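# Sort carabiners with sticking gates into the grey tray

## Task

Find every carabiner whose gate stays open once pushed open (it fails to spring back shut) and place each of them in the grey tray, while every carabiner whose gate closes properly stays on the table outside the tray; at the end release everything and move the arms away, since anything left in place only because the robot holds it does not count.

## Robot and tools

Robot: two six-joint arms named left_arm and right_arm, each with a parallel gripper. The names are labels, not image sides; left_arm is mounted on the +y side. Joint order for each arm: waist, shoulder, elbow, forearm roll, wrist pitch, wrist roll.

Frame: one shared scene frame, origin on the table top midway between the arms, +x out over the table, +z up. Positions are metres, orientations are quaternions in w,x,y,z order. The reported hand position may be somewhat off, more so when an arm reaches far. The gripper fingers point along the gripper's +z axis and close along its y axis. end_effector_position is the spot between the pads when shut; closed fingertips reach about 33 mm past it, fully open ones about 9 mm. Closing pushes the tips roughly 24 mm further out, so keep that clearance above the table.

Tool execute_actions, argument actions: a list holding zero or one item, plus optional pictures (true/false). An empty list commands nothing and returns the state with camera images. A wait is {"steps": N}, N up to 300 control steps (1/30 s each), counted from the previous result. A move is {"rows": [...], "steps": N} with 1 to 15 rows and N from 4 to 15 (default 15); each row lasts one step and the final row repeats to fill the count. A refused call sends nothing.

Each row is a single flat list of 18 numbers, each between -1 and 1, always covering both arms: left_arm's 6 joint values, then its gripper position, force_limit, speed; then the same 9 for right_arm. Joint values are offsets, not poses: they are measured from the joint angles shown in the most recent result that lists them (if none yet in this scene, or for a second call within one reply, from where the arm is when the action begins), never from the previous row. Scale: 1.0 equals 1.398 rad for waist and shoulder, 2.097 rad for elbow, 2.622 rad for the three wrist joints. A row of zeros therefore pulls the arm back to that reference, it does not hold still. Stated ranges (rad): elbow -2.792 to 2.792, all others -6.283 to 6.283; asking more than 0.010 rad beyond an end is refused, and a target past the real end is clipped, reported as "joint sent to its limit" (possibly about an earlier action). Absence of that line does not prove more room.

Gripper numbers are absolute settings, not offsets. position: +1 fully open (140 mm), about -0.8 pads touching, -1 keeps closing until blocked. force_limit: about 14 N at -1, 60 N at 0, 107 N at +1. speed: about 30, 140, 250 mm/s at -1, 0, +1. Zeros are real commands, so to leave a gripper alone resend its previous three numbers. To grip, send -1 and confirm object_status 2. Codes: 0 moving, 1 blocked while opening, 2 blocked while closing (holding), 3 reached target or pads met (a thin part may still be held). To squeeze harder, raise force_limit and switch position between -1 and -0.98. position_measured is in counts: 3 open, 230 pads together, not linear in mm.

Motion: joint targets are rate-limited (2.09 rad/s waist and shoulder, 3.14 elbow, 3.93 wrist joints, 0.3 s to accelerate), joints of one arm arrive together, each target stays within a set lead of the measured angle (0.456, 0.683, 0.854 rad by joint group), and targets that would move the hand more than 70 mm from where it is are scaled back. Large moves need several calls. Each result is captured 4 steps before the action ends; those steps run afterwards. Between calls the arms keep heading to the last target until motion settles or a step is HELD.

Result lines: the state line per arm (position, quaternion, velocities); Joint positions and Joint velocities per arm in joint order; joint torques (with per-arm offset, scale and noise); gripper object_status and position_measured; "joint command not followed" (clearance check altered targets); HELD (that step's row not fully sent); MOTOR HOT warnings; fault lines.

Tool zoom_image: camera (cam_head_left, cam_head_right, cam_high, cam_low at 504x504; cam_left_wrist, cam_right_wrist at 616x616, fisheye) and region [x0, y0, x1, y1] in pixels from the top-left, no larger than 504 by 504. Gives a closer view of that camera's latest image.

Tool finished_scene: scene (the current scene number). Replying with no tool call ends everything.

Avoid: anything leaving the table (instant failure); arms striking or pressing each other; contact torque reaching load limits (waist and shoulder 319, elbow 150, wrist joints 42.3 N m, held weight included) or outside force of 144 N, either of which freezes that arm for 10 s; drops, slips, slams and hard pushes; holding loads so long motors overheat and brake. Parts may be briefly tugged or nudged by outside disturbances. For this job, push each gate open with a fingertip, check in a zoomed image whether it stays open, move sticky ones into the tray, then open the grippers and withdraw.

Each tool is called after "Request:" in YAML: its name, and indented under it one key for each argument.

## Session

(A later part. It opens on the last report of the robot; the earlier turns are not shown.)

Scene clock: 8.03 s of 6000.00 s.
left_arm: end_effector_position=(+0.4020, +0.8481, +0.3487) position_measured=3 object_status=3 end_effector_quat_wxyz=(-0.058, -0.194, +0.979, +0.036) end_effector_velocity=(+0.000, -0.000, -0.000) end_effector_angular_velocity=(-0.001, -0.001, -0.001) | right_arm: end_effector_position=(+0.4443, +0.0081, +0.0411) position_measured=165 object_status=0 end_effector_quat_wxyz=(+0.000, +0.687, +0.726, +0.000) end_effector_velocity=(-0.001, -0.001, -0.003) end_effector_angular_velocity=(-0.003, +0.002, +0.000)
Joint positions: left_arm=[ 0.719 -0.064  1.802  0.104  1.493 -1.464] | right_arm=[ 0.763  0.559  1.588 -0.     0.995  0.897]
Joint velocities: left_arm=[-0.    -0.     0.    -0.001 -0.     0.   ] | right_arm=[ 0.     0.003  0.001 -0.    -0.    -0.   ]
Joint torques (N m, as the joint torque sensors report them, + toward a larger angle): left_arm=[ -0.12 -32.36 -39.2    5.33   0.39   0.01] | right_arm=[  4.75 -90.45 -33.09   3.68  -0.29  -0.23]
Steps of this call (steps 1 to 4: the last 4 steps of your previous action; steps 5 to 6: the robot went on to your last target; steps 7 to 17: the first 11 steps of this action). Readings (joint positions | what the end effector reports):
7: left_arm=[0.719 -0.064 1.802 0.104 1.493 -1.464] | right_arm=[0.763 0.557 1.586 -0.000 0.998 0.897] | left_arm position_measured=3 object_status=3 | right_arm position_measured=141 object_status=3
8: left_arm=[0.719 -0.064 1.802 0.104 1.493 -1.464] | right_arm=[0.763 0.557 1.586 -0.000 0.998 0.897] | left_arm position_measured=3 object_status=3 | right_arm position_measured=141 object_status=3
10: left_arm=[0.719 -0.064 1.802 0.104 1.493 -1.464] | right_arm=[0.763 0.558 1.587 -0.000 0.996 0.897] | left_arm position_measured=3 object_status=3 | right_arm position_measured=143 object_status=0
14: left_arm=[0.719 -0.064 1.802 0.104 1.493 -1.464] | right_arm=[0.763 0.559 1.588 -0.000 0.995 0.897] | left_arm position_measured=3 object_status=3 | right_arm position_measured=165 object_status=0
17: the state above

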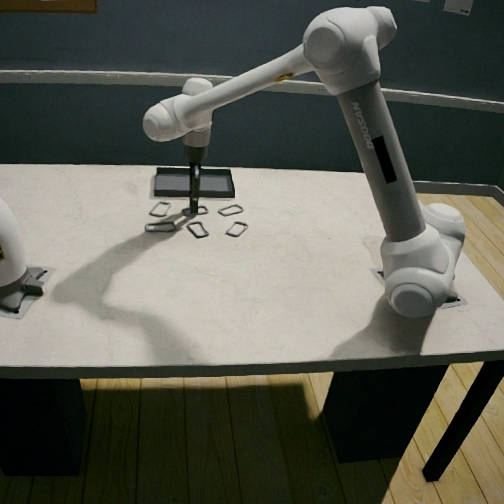

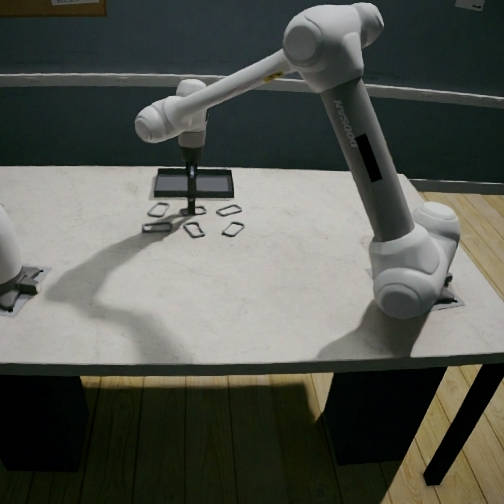

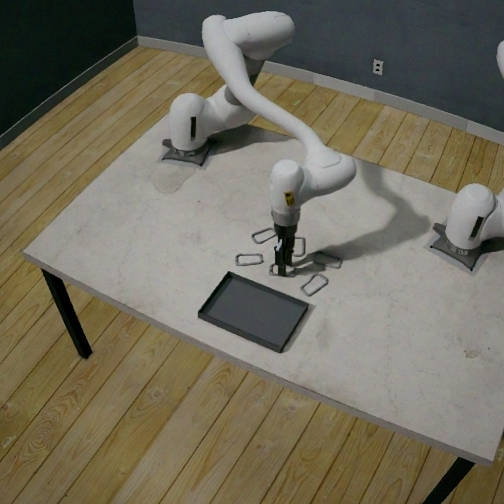

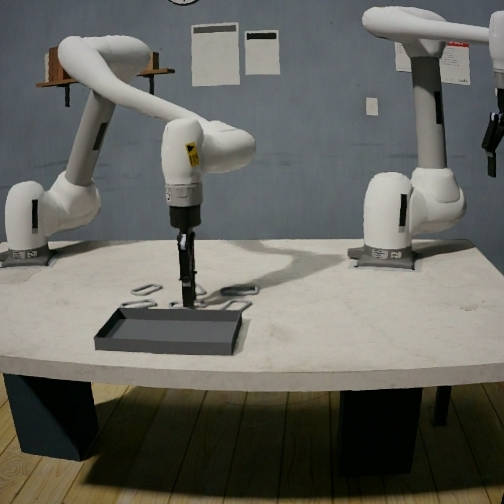

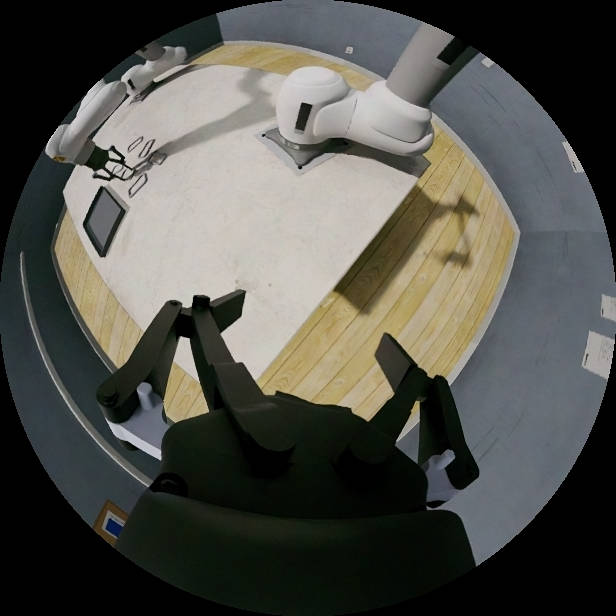

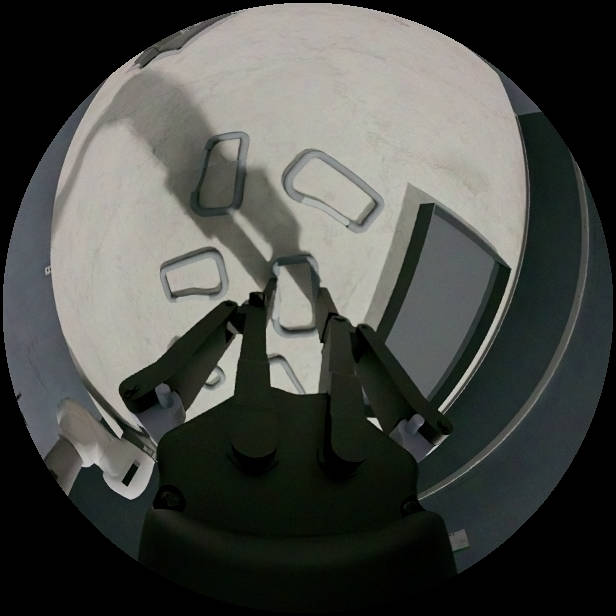

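Request:
execute_actions:
  actions:
    - {"rows":[[0,0,0,0,0,0,1,0,0.5,0,-0.001,-0.0005,0,0.001,0,-0.35,-0.4,-0.3]],"steps":12}
  pictures: true

Request:
zoom_image:
  camera: "cam_right_wrist"
  region: [240,230,360,350]

Request:
execute_actions:
  actions:
    - {"rows":[[0,0,0,0,0,0,1,0,0.5,0,0,0,0,0,0,-0.1,-0.4,0]],"steps":12}
  pictures: true

Request:
zoom_image:
  camera: "cam_right_wrist"
  region: [240,230,360,350]

Scene clock: 8.57 s of 6000.00 s.
left_arm: end_effector_position=(+0.4020, +0.8481, +0.3487) position_measured=3 object_status=3 end_effector_quat_wxyz=(-0.058, -0.194, +0.979, +0.036) end_effector_velocity=(+0.000, -0.000, +0.000) end_effector_angular_velocity=(+0.001, +0.000, -0.001) | right_arm: end_effector_position=(+0.4442, +0.0080, +0.0424) position_measured=173 object_status=0 end_effector_quat_wxyz=(+0.000, +0.687, +0.726, -0.000) end_effector_velocity=(+0.000, -0.000, +0.003) end_effector_angular_velocity=(+0.001, -0.001, +0.001)
Joint positions: left_arm=[ 0.719 -0.064  1.802  0.104  1.493 -1.464] | right_arm=[ 0.763  0.558  1.587 -0.     0.997  0.897]
Joint velocities: left_arm=[-0.001 -0.     0.     0.001  0.    -0.001] | right_arm=[-0.    -0.003 -0.001 -0.001  0.002 -0.001]
Joint torques (N m, as the joint torque sensors report them, + toward a larger angle): left_arm=[ -0.65 -32.56 -38.97   5.49   0.31   0.11] | right_arm=[  4.38 -92.42 -32.99   3.52   0.09  -0.25]
Steps of this call (steps 1 to 4: the last 4 steps of your previous action; steps 5 to 8: the robot went on to your last target; steps 9 to 16: the first 8 steps of this action). Readings (joint positions | what the end effector reports):
9: left_arm=[0.719 -0.064 1.802 0.104 1.493 -1.464] | right_arm=[0.763 0.559 1.588 -0.000 0.995 0.897] | left_arm position_measured=3 object_status=3 | right_arm position_measured=165 object_status=0
10: left_arm=[0.719 -0.064 1.802 0.104 1.493 -1.464] | right_arm=[0.763 0.559 1.588 -0.000 0.995 0.897] | left_arm position_measured=3 object_status=3 | right_arm position_measured=167 object_status=0
12: left_arm=[0.719 -0.064 1.802 0.104 1.493 -1.464] | right_arm=[0.763 0.559 1.587 -0.000 0.996 0.897] | left_arm position_measured=3 object_status=3 | right_arm position_measured=173 object_status=0
16: the state above

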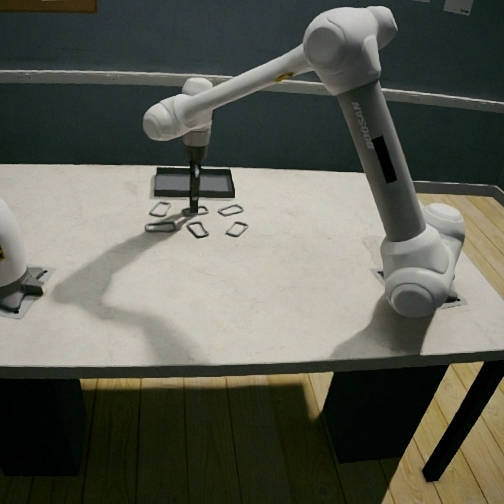

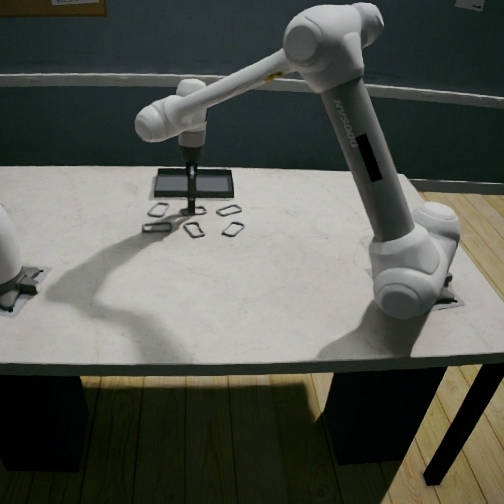

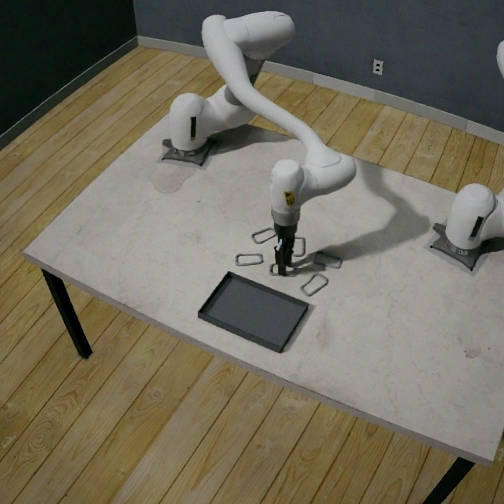

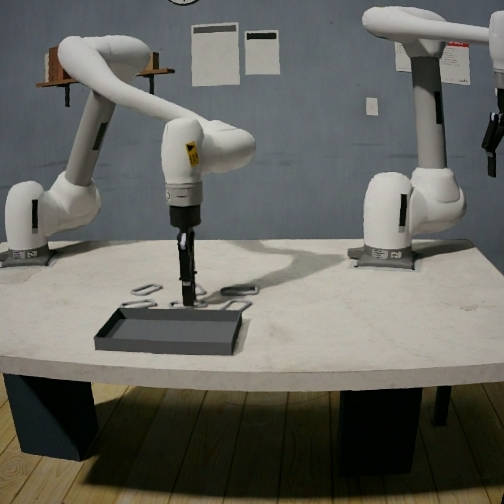

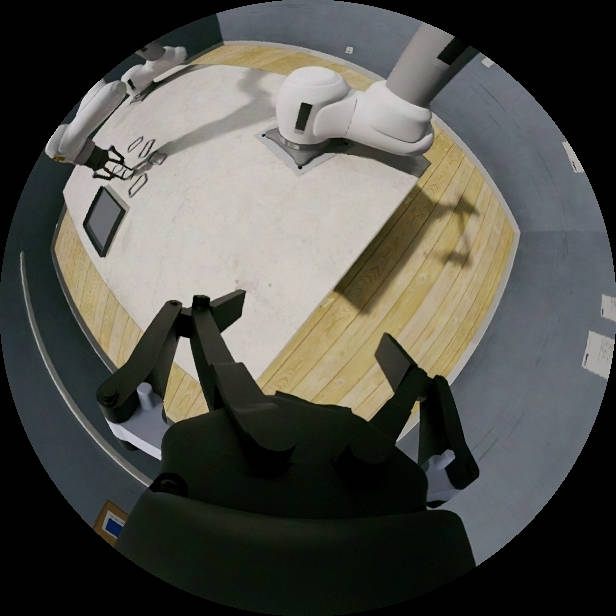

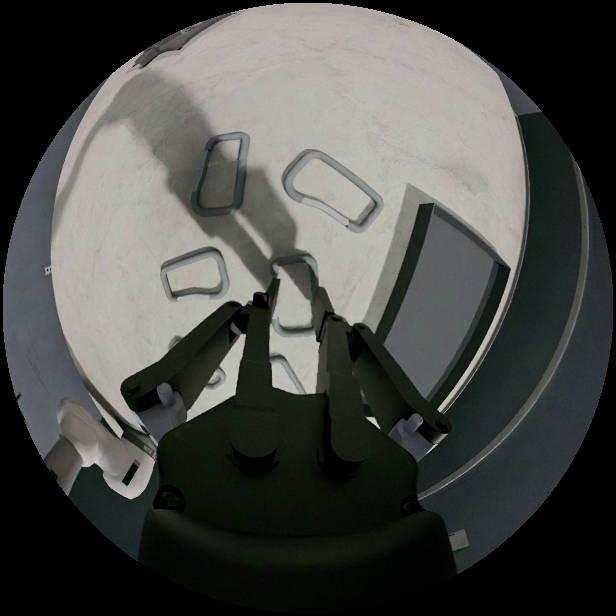

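Region (240, 230, 360, 350) of cam_right_wrist's 616x616 image, scaled by 4.200, with more detail than that image has.

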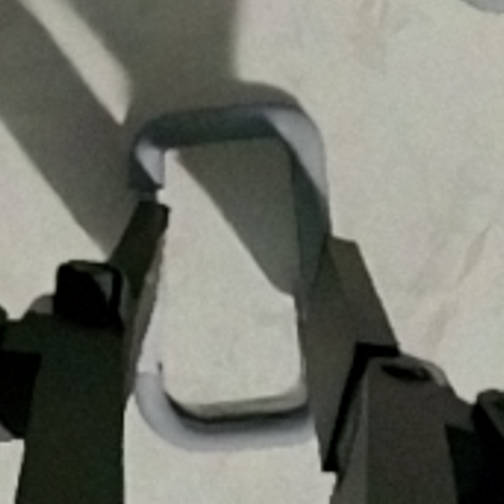

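Scene clock: 8.97 s of 6000.00 s.
left_arm: end_effector_position=(+0.4020, +0.8481, +0.3487) position_measured=3 object_status=3 end_effector_quat_wxyz=(-0.058, -0.194, +0.979, +0.036) end_effector_velocity=(+0.000, -0.000, -0.001) end_effector_angular_velocity=(-0.002, +0.001, +0.001) | right_arm: end_effector_position=(+0.4442, +0.0081, +0.0426) position_measured=141 object_status=0 end_effector_quat_wxyz=(+0.000, +0.687, +0.726, -0.000) end_effector_velocity=(-0.001, -0.001, -0.001) end_effector_angular_velocity=(-0.002, +0.001, +0.001)
Joint positions: left_arm=[ 0.719 -0.064  1.802  0.104  1.493 -1.464] | right_arm=[ 0.763  0.558  1.587 -0.     0.997  0.897]
Joint velocities: left_arm=[ 0.     0.001  0.    -0.001  0.    -0.001] | right_arm=[-0.     0.001  0.001  0.     0.    -0.001]
Joint torques (N m, as the joint torque sensors report them, + toward a larger angle): left_arm=[ -0.29 -31.95 -39.29   5.38   0.35   0.05] | right_arm=[  3.67 -91.26 -33.32   3.69  -0.03  -0.31]
Steps of this call (steps 1 to 4: the last 4 steps of your previous action; steps 5 to 12: the first 8 steps of this action, its rows measured from where the robot was after step 4). Readings (joint positions | what the end effector reports):
4: left_arm=[0.719 -0.064 1.802 0.104 1.493 -1.464] | right_arm=[0.763 0.558 1.587 -0.000 0.997 0.897] | left_arm position_measured=3 object_status=3 | right_arm position_measured=173 object_status=0
5: left_arm=[0.719 -0.064 1.802 0.104 1.493 -1.464] | right_arm=[0.763 0.558 1.587 -0.000 0.997 0.897] | left_arm position_measured=3 object_status=3 | right_arm position_measured=173 object_status=0
6: left_arm=[0.719 -0.064 1.802 0.104 1.493 -1.464] | right_arm=[0.763 0.558 1.587 -0.000 0.997 0.897] | left_arm position_measured=3 object_status=3 | right_arm position_measured=170 object_status=0
8: left_arm=[0.719 -0.064 1.802 0.104 1.493 -1.464] | right_arm=[0.763 0.558 1.587 -0.000 0.997 0.897] | left_arm position_measured=3 object_status=3 | right_arm position_measured=155 object_status=0
12: the state above

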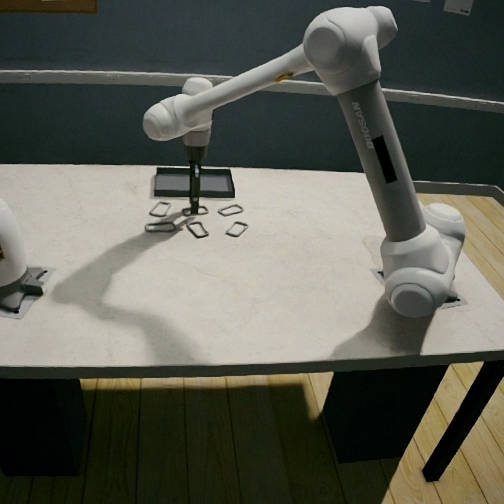

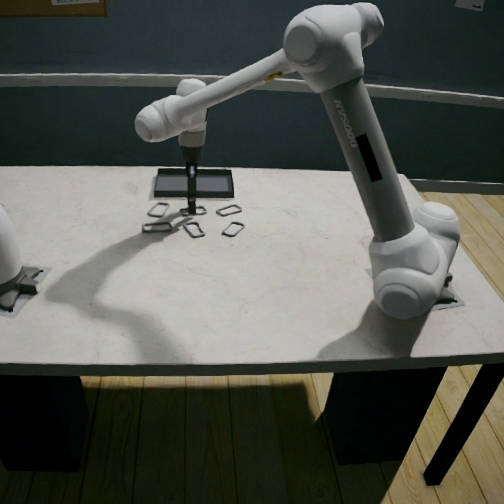

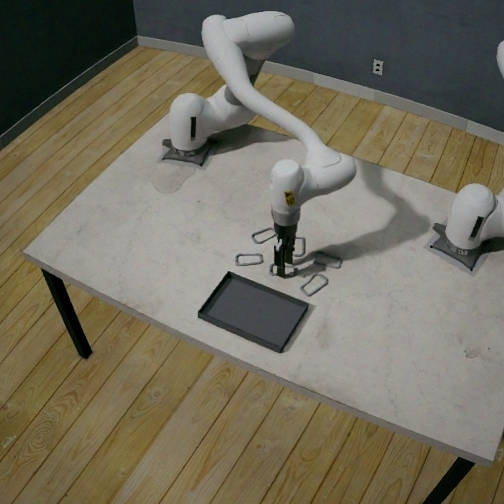

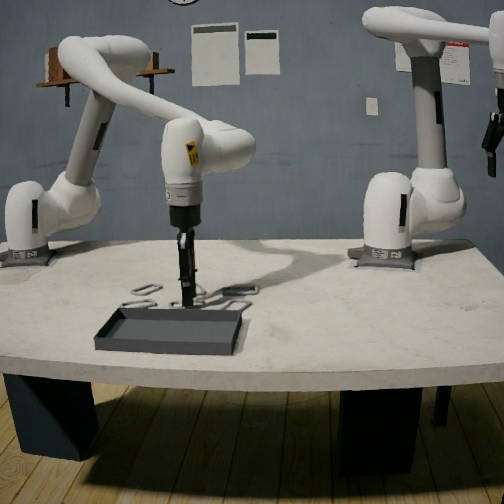

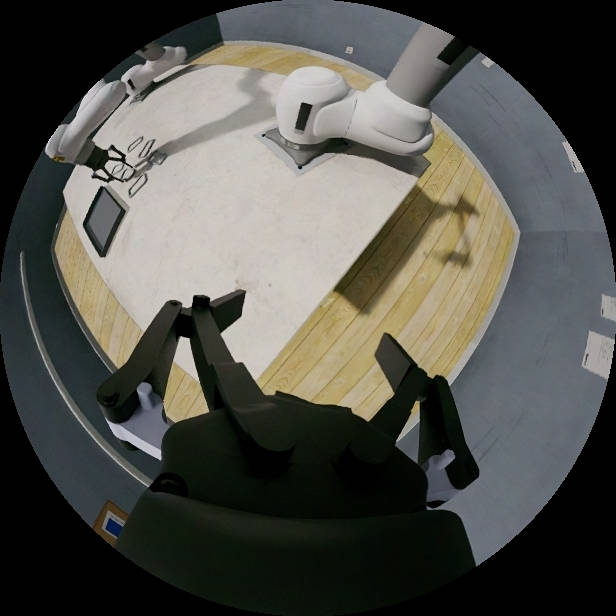

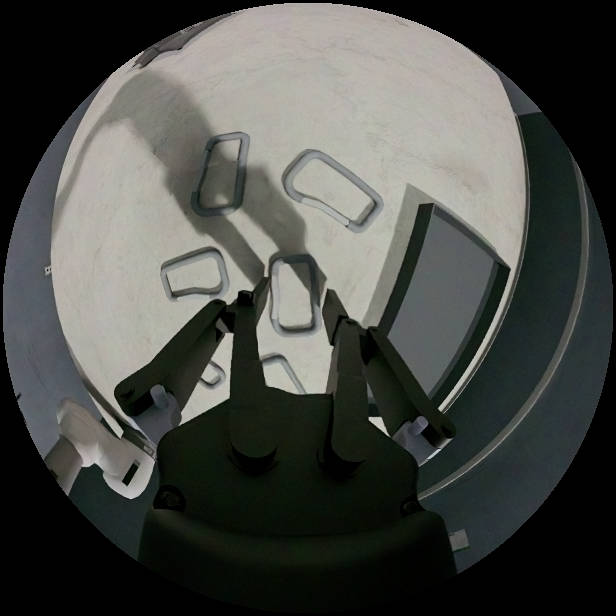

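Region (240, 230, 360, 350) of cam_right_wrist's 616x616 image, scaled by 4.200, with more detail than that image has.

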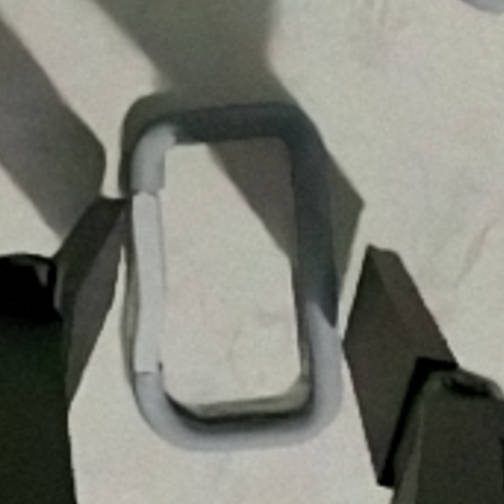

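Request:
execute_actions:
  actions:
    - {"rows":[[0,0,0,0,0,0,1,0,0.5,0,-0.025,-0.013,0,0.023,-0.05,-0.1,-0.4,0],[0,0,0,0,0,0,1,0,0.5,0,-0.025,-0.013,0,0.023,-0.05,-0.1,-0.4,0],[0,0,0,0,0,0,1,0,0.5,0,-0.025,-0.013,0,0.023,-0.05,-0.1,-0.4,0],[0,0,0,0,0,0,1,0,0.5,0,-0.025,-0.013,0,0.023,-0.05,-0.1,-0.4,0],[0,0,0,0,0,0,1,0,0.5,-0.0416,-0.1077,0.0884,0,-0.0134,-0.1827,-0.1,-0.4,0]],"steps":15}

Request:
execute_actions:
  actions:
    - {"steps":8}
  pictures: true

Request:
zoom_image:
  camera: "cam_right_wrist"
  region: [200,180,420,400]

Scene clock: 9.67 s of 6000.00 s.
left_arm: end_effector_position=(+0.4020, +0.8481, +0.3487) position_measured=3 object_status=3 end_effector_quat_wxyz=(-0.058, -0.194, +0.979, +0.036) end_effector_velocity=(-0.000, +0.000, +0.000) end_effector_angular_velocity=(+0.001, -0.001, +0.001) | right_arm: end_effector_position=(+0.4344, -0.0499, +0.0756) position_measured=141 object_status=3 end_effector_quat_wxyz=(+0.000, +0.570, +0.822, +0.002) end_effector_velocity=(-0.081, -0.367, -0.061) end_effector_angular_velocity=(-0.046, +0.028, +0.974)
Joint positions: left_arm=[ 0.719 -0.064  1.802  0.104  1.493 -1.464] | right_arm=[ 0.728  0.454  1.687 -0.     0.996  0.559]
Joint velocities: left_arm=[ 0.    -0.001  0.     0.    -0.    -0.001] | right_arm=[-0.213 -0.398  0.758 -0.001 -0.306 -1.187]
Joint torques (N m, as the joint torque sensors report them, + toward a larger angle): left_arm=[ -0.01 -32.38 -38.89   5.36   0.3    0.08] | right_arm=[ 13.67 -95.23 -45.21   5.08  -0.45  -0.35]
Steps of this call (steps 1 to 4: the last 4 steps of your previous action; steps 5 to 10: the robot went on to your last target; steps 11 to 21: the first 11 steps of this action). Readings (joint positions | what the end effector reports):
11: left_arm=[0.719 -0.064 1.802 0.104 1.493 -1.464] | right_arm=[0.763 0.558 1.587 -0.000 0.997 0.896] | left_arm position_measured=3 object_status=3 | right_arm position_measured=141 object_status=3
12: left_arm=[0.719 -0.064 1.802 0.104 1.493 -1.464] | right_arm=[0.763 0.556 1.586 -0.000 1.001 0.889] | left_arm position_measured=3 object_status=3 | right_arm position_measured=141 object_status=3
14: left_arm=[0.719 -0.064 1.802 0.104 1.493 -1.464] | right_arm=[0.763 0.543 1.575 -0.000 1.024 0.838] | left_arm position_measured=3 object_status=3 | right_arm position_measured=141 object_status=3
18: left_arm=[0.719 -0.064 1.802 0.104 1.493 -1.464] | right_arm=[0.754 0.498 1.595 -0.000 1.032 0.690] | left_arm position_measured=3 object_status=3 | right_arm position_measured=141 object_status=3
21: the state above

Scene clock: 9.93 s of 6000.00 s.
left_arm: end_effector_position=(+0.4020, +0.8481, +0.3487) position_measured=3 object_status=3 end_effector_quat_wxyz=(-0.058, -0.194, +0.979, +0.036) end_effector_velocity=(+0.000, +0.000, -0.001) end_effector_angular_velocity=(-0.000, +0.002, +0.001) | right_arm: end_effector_position=(+0.4241, -0.0904, +0.0698) position_measured=141 object_status=3 end_effector_quat_wxyz=(+0.000, +0.521, +0.853, +0.000) end_effector_velocity=(-0.004, -0.009, -0.002) end_effector_angular_velocity=(-0.001, +0.002, +0.027)
Joint positions: left_arm=[ 0.719 -0.064  1.802  0.104  1.493 -1.464] | right_arm=[ 0.705  0.408  1.771 -0.     0.963  0.42 ]
Joint velocities: left_arm=[-0.     0.002  0.     0.     0.    -0.001] | right_arm=[-0.004 -0.01   0.019  0.001 -0.007 -0.031]
Joint torques (N m, as the joint torque sensors report them, + toward a larger angle): left_arm=[ -0.26 -32.16 -38.92   5.35   0.39   0.04] | right_arm=[  2.31 -74.74 -34.09   3.74  -0.1   -0.23]
Kept back: nothing.
Steps of this call (steps 1 to 4: the last 4 steps of your previous action; steps 5 to 8: the robot went on to your last target). Readings (joint positions | what the end effector reports):
1: left_arm=[0.719 -0.064 1.802 0.104 1.493 -1.464] | right_arm=[0.722 0.441 1.711 -0.000 0.986 0.520] | left_arm position_measured=3 object_status=3 | right_arm position_measured=141 object_status=3
2: left_arm=[0.719 -0.064 1.802 0.104 1.493 -1.464] | right_arm=[0.716 0.430 1.732 -0.000 0.978 0.486] | left_arm position_measured=3 object_status=3 | right_arm position_measured=141 object_status=3
4: left_arm=[0.719 -0.064 1.802 0.104 1.493 -1.464] | right_arm=[0.708 0.414 1.759 -0.000 0.967 0.440] | left_arm position_measured=3 object_status=3 | right_arm position_measured=141 object_status=3
8: the state above

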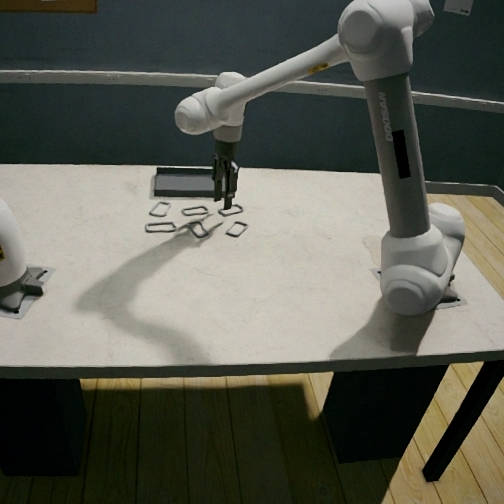

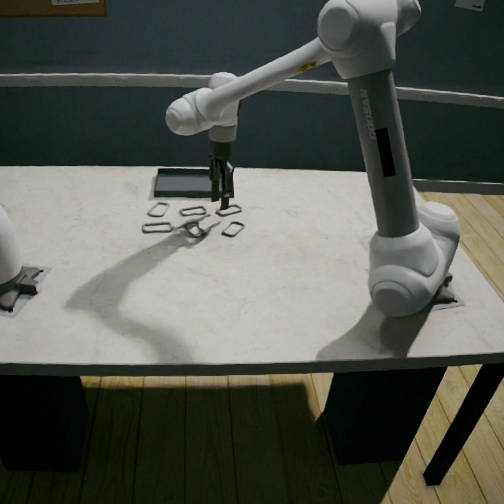

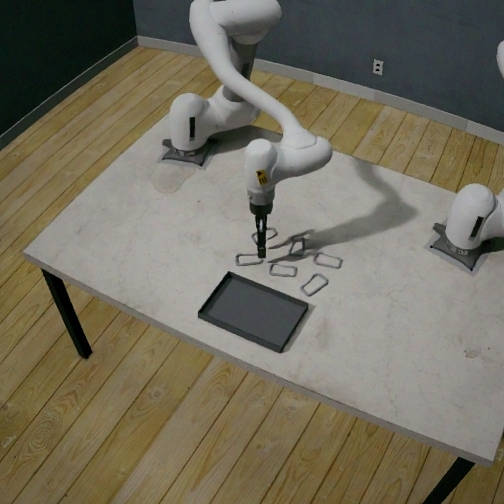

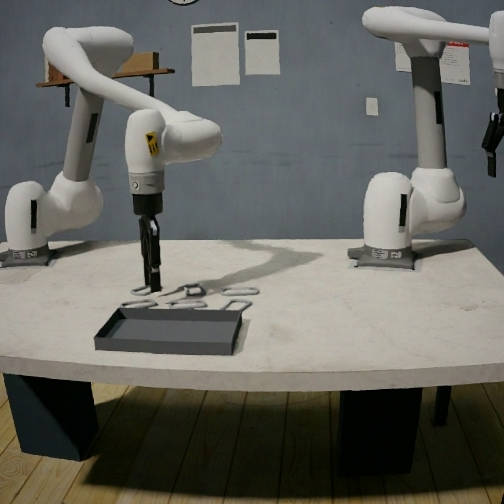

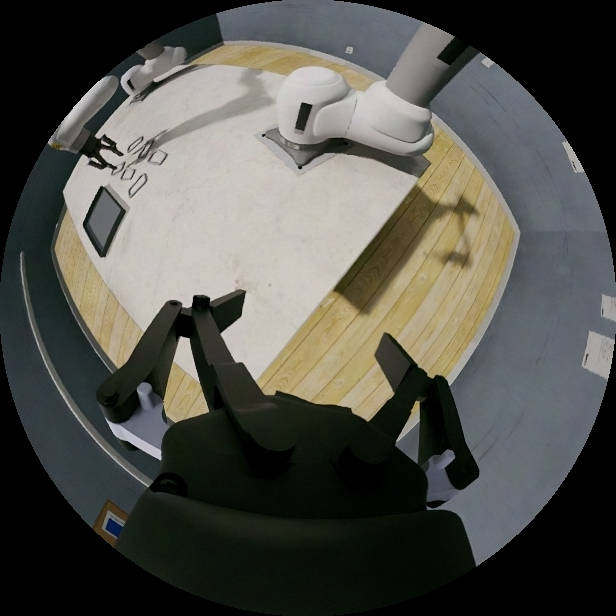

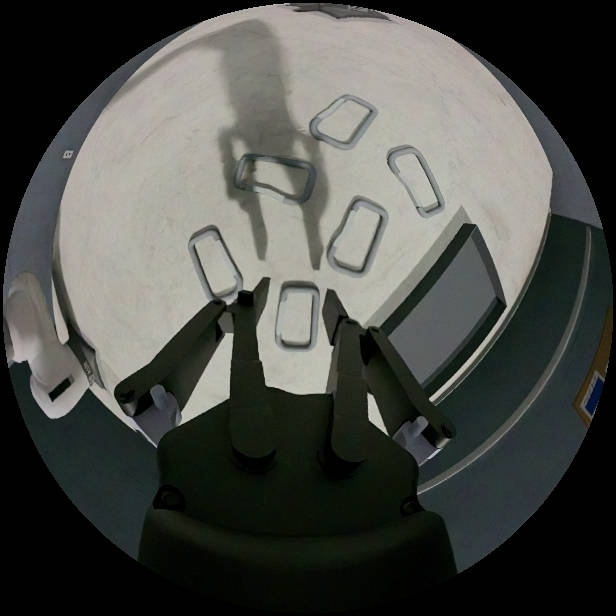

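Region (200, 180, 420, 400) of cam_right_wrist's 616x616 image, scaled by 2.291, with more detail than that image has.

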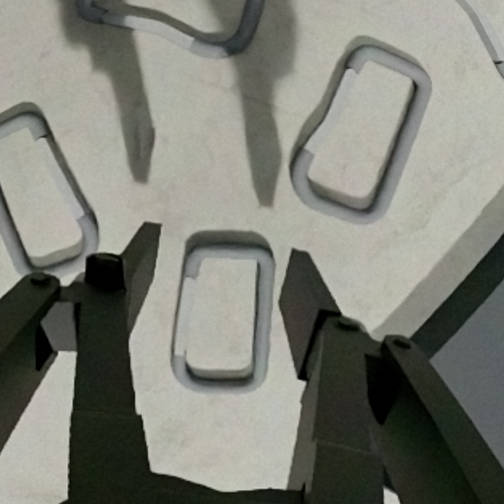

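Request:
execute_actions:
  actions:
    - {"rows":[[0,0,0,0,0,0,1,0,0.5,-0.0232,0.0005,0.0284,0,-0.0231,0.0107,-0.1,-0.4,0]],"steps":13}
  pictures: true

Request:
zoom_image:
  camera: "cam_right_wrist"
  region: [200,180,420,400]

Scene clock: 10.43 s of 6000.00 s.
left_arm: end_effector_position=(+0.4020, +0.8481, +0.3487) position_measured=3 object_status=3 end_effector_quat_wxyz=(-0.058, -0.194, +0.979, +0.036) end_effector_velocity=(-0.001, +0.001, +0.000) end_effector_angular_velocity=(-0.000, -0.001, +0.003) | right_arm: end_effector_position=(+0.4296, -0.1181, +0.0436) position_measured=141 object_status=3 end_effector_quat_wxyz=(+0.000, +0.546, +0.838, +0.000) end_effector_velocity=(+0.001, -0.011, -0.011) end_effector_angular_velocity=(+0.001, -0.000, -0.025)
Joint positions: left_arm=[ 0.719 -0.064  1.802  0.104  1.493 -1.464] | right_arm=[ 0.673  0.408  1.829 -0.     0.904  0.447]
Joint velocities: left_arm=[ 0.003 -0.001 -0.    -0.001 -0.    -0.   ] | right_arm=[-0.011  0.001  0.023  0.    -0.025  0.014]
Joint torques (N m, as the joint torque sensors report them, + toward a larger angle): left_arm=[ -0.75 -31.63 -39.38   5.36   0.4    0.01] | right_arm=[  5.21 -77.05 -30.6    3.74  -0.46  -0.21]
Steps of this call (steps 1 to 6: the robot went on to your last target; steps 7 to 15: the first 9 steps of this action). Readings (joint positions | what the end effector reports):
7: left_arm=[0.719 -0.064 1.802 0.104 1.493 -1.464] | right_arm=[0.705 0.407 1.772 -0.000 0.962 0.418] | left_arm position_measured=3 object_status=3 | right_arm position_measured=141 object_status=3
8: left_arm=[0.719 -0.064 1.802 0.104 1.493 -1.464] | right_arm=[0.702 0.407 1.777 -0.000 0.956 0.420] | left_arm position_measured=3 object_status=3 | right_arm position_measured=141 object_status=3
10: left_arm=[0.719 -0.064 1.802 0.104 1.493 -1.464] | right_arm=[0.686 0.408 1.807 -0.000 0.927 0.435] | left_arm position_measured=3 object_status=3 | right_arm position_measured=141 object_status=3
14: left_arm=[0.719 -0.064 1.802 0.104 1.493 -1.464] | right_arm=[0.674 0.408 1.828 -0.000 0.905 0.446] | left_arm position_measured=3 object_status=3 | right_arm position_measured=141 object_status=3
15: the state above

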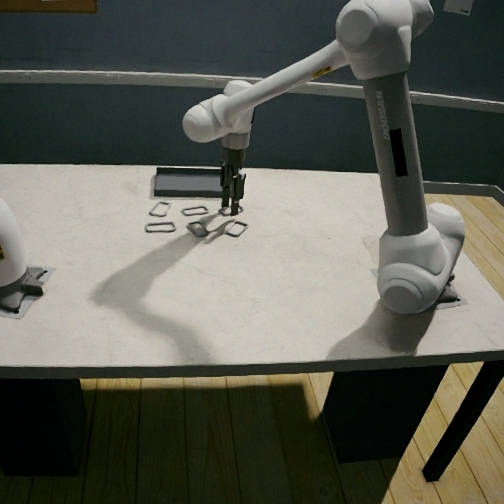

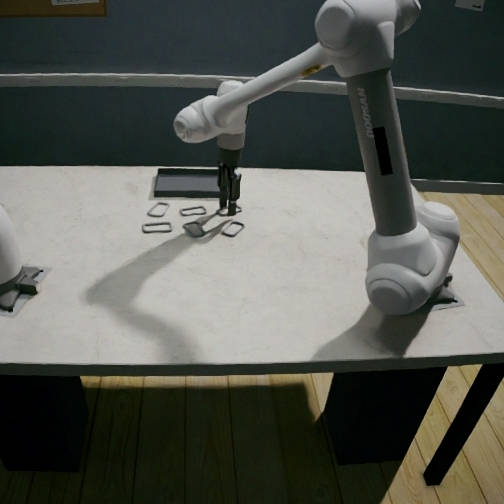

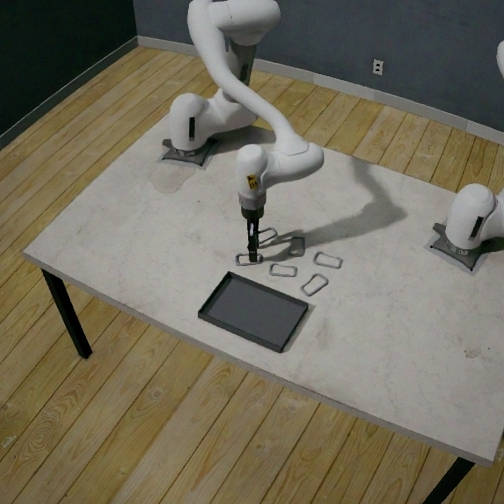

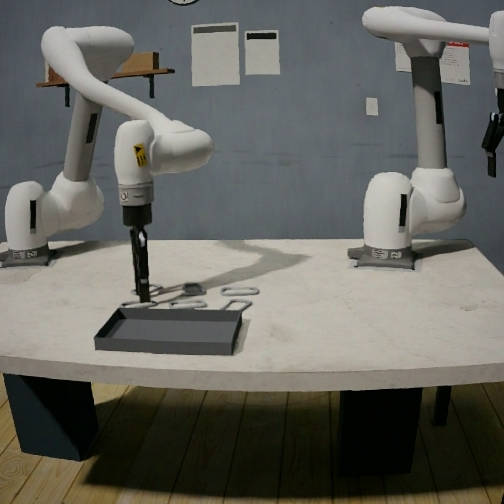

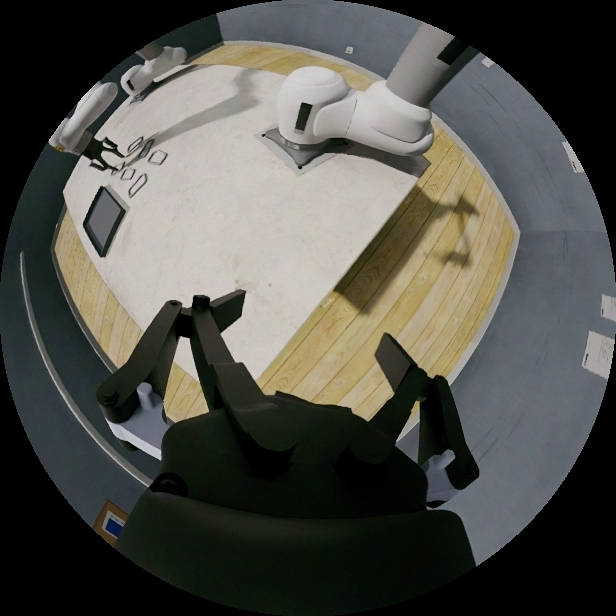

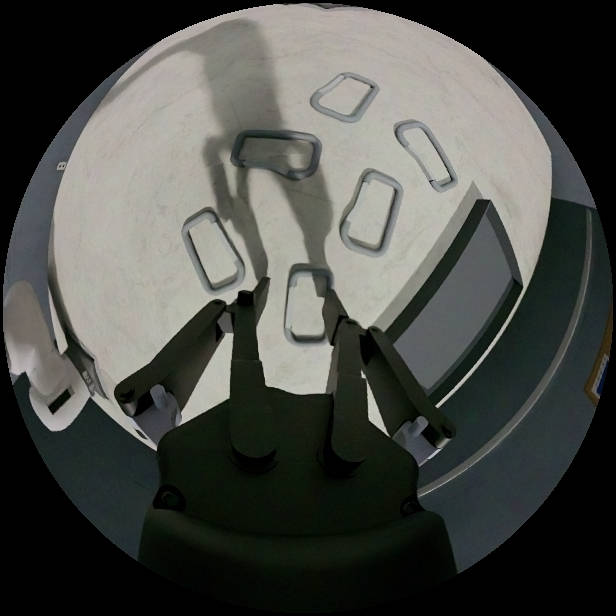

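Region (200, 180, 420, 400) of cam_right_wrist's 616x616 image, scaled by 2.291, with more detail than that image has.

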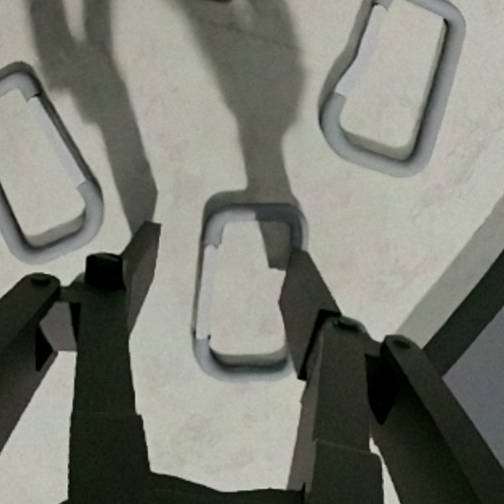

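Request:
execute_actions:
  actions:
    - {"rows":[[0,0,0,0,0,0,1,0,0.5,0,-0.014,-0.007,0,0.013,0,-0.1,-0.4,0],[0,0,0,0,0,0,1,0,0.5,0,-0.014,-0.007,0,0.013,0,-0.1,-0.4,0],[0,0,0,0,0,0,1,0,0.5,0,-0.014,-0.007,0,0.013,0,-0.1,-0.4,0],[0,0,0,0,0,0,1,0,0.5,0,-0.014,-0.007,0,0.013,0,-0.1,-0.4,0],[0,0,0,0,0,0,1,0,0.5,-0.0129,-0.007,-0.0131,0,0.0144,0.0122,-0.1,-0.4,0]],"steps":15}
  pictures: true

Request:
zoom_image:
  camera: "cam_right_wrist"
  region: [200,180,420,400]

Scene clock: 11.23 s of 6000.00 s.
left_arm: end_effector_position=(+0.4020, +0.8481, +0.3487) position_measured=3 object_status=3 end_effector_quat_wxyz=(-0.058, -0.194, +0.979, +0.036) end_effector_velocity=(+0.001, -0.001, -0.000) end_effector_angular_velocity=(-0.000, -0.000, -0.001) | right_arm: end_effector_position=(+0.4428, -0.1205, +0.0625) position_measured=141 object_status=3 end_effector_quat_wxyz=(+0.000, +0.565, +0.825, +0.000) end_effector_velocity=(+0.013, -0.003, +0.002) end_effector_angular_velocity=(-0.001, +0.002, -0.051)
Joint positions: left_arm=[ 0.719 -0.064  1.802  0.104  1.493 -1.464] | right_arm=[ 0.657  0.398  1.802 -0.     0.941  0.477]
Joint velocities: left_arm=[-0.002  0.     0.    -0.    -0.    -0.001] | right_arm=[-0.017  0.006 -0.015  0.001  0.01   0.033]
Joint torques (N m, as the joint torque sensors report them, + toward a larger angle): left_arm=[ -0.9  -32.72 -39.55   5.48   0.34  -0.02] | right_arm=[  5.34 -75.26 -32.13   3.67  -0.18  -0.03]
Steps of this call (steps 1 to 4: the last 4 steps of your previous action; steps 5 to 13: the robot went on to your last target; steps 14 to 24: the first 11 steps of this action). Readings (joint positions | what the end effector reports):
14: left_arm=[0.719 -0.064 1.802 0.104 1.493 -1.464] | right_arm=[0.673 0.409 1.830 -0.000 0.902 0.448] | left_arm position_measured=3 object_status=3 | right_arm position_measured=141 object_status=3
15: left_arm=[0.719 -0.064 1.802 0.104 1.493 -1.464] | right_arm=[0.673 0.406 1.829 -0.000 0.907 0.448] | left_arm position_measured=3 object_status=3 | right_arm position_measured=141 object_status=3
17: left_arm=[0.719 -0.064 1.802 0.104 1.493 -1.464] | right_arm=[0.673 0.396 1.819 -0.000 0.926 0.448] | left_arm position_measured=3 object_status=3 | right_arm position_measured=141 object_status=3
21: left_arm=[0.719 -0.064 1.802 0.104 1.493 -1.464] | right_arm=[0.661 0.396 1.806 -0.000 0.938 0.468] | left_arm position_measured=3 object_status=3 | right_arm position_measured=141 object_status=3
24: the state above

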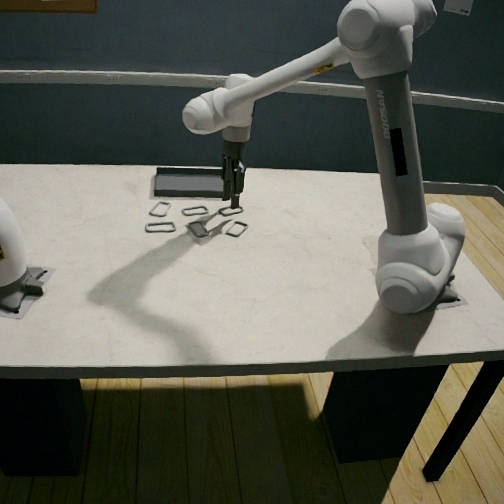

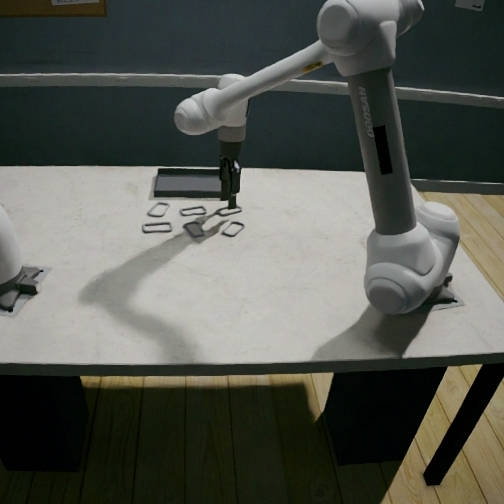

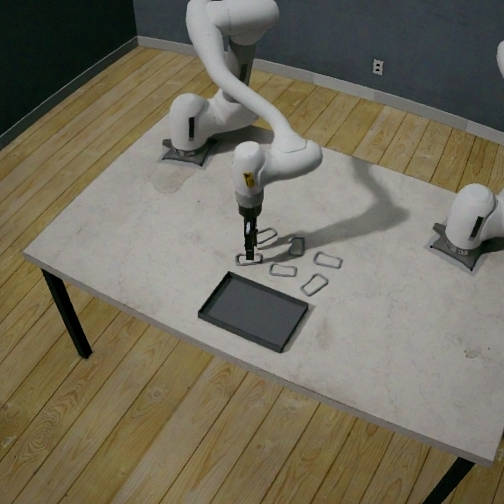

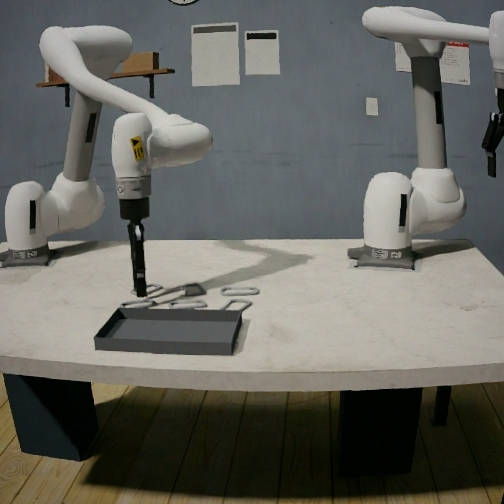

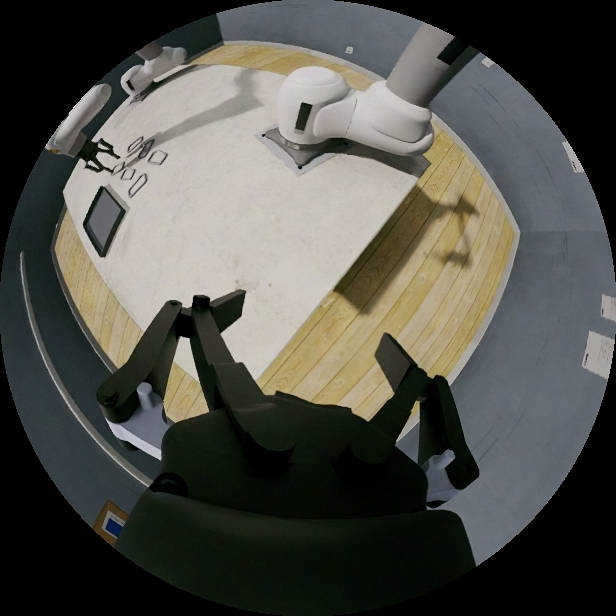

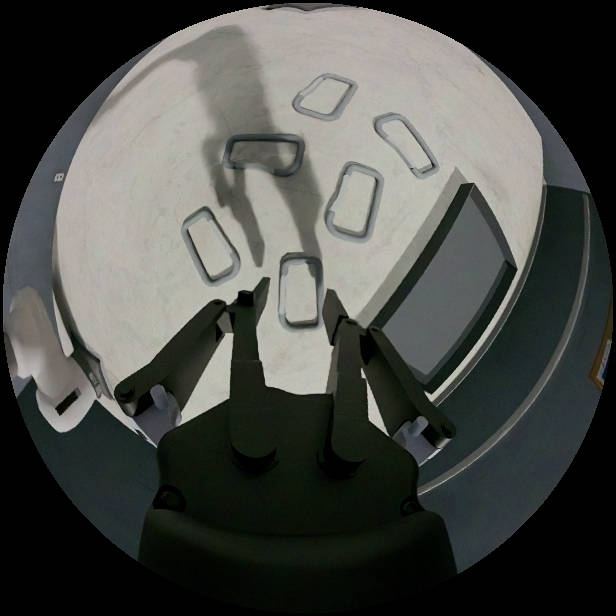

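Region (200, 180, 420, 400) of cam_right_wrist's 616x616 image, scaled by 2.291, with more detail than that image has.

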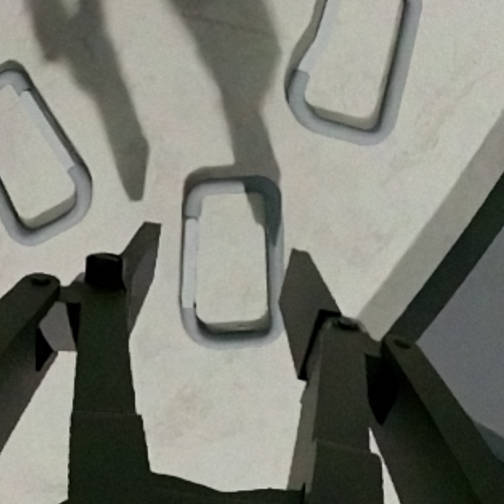

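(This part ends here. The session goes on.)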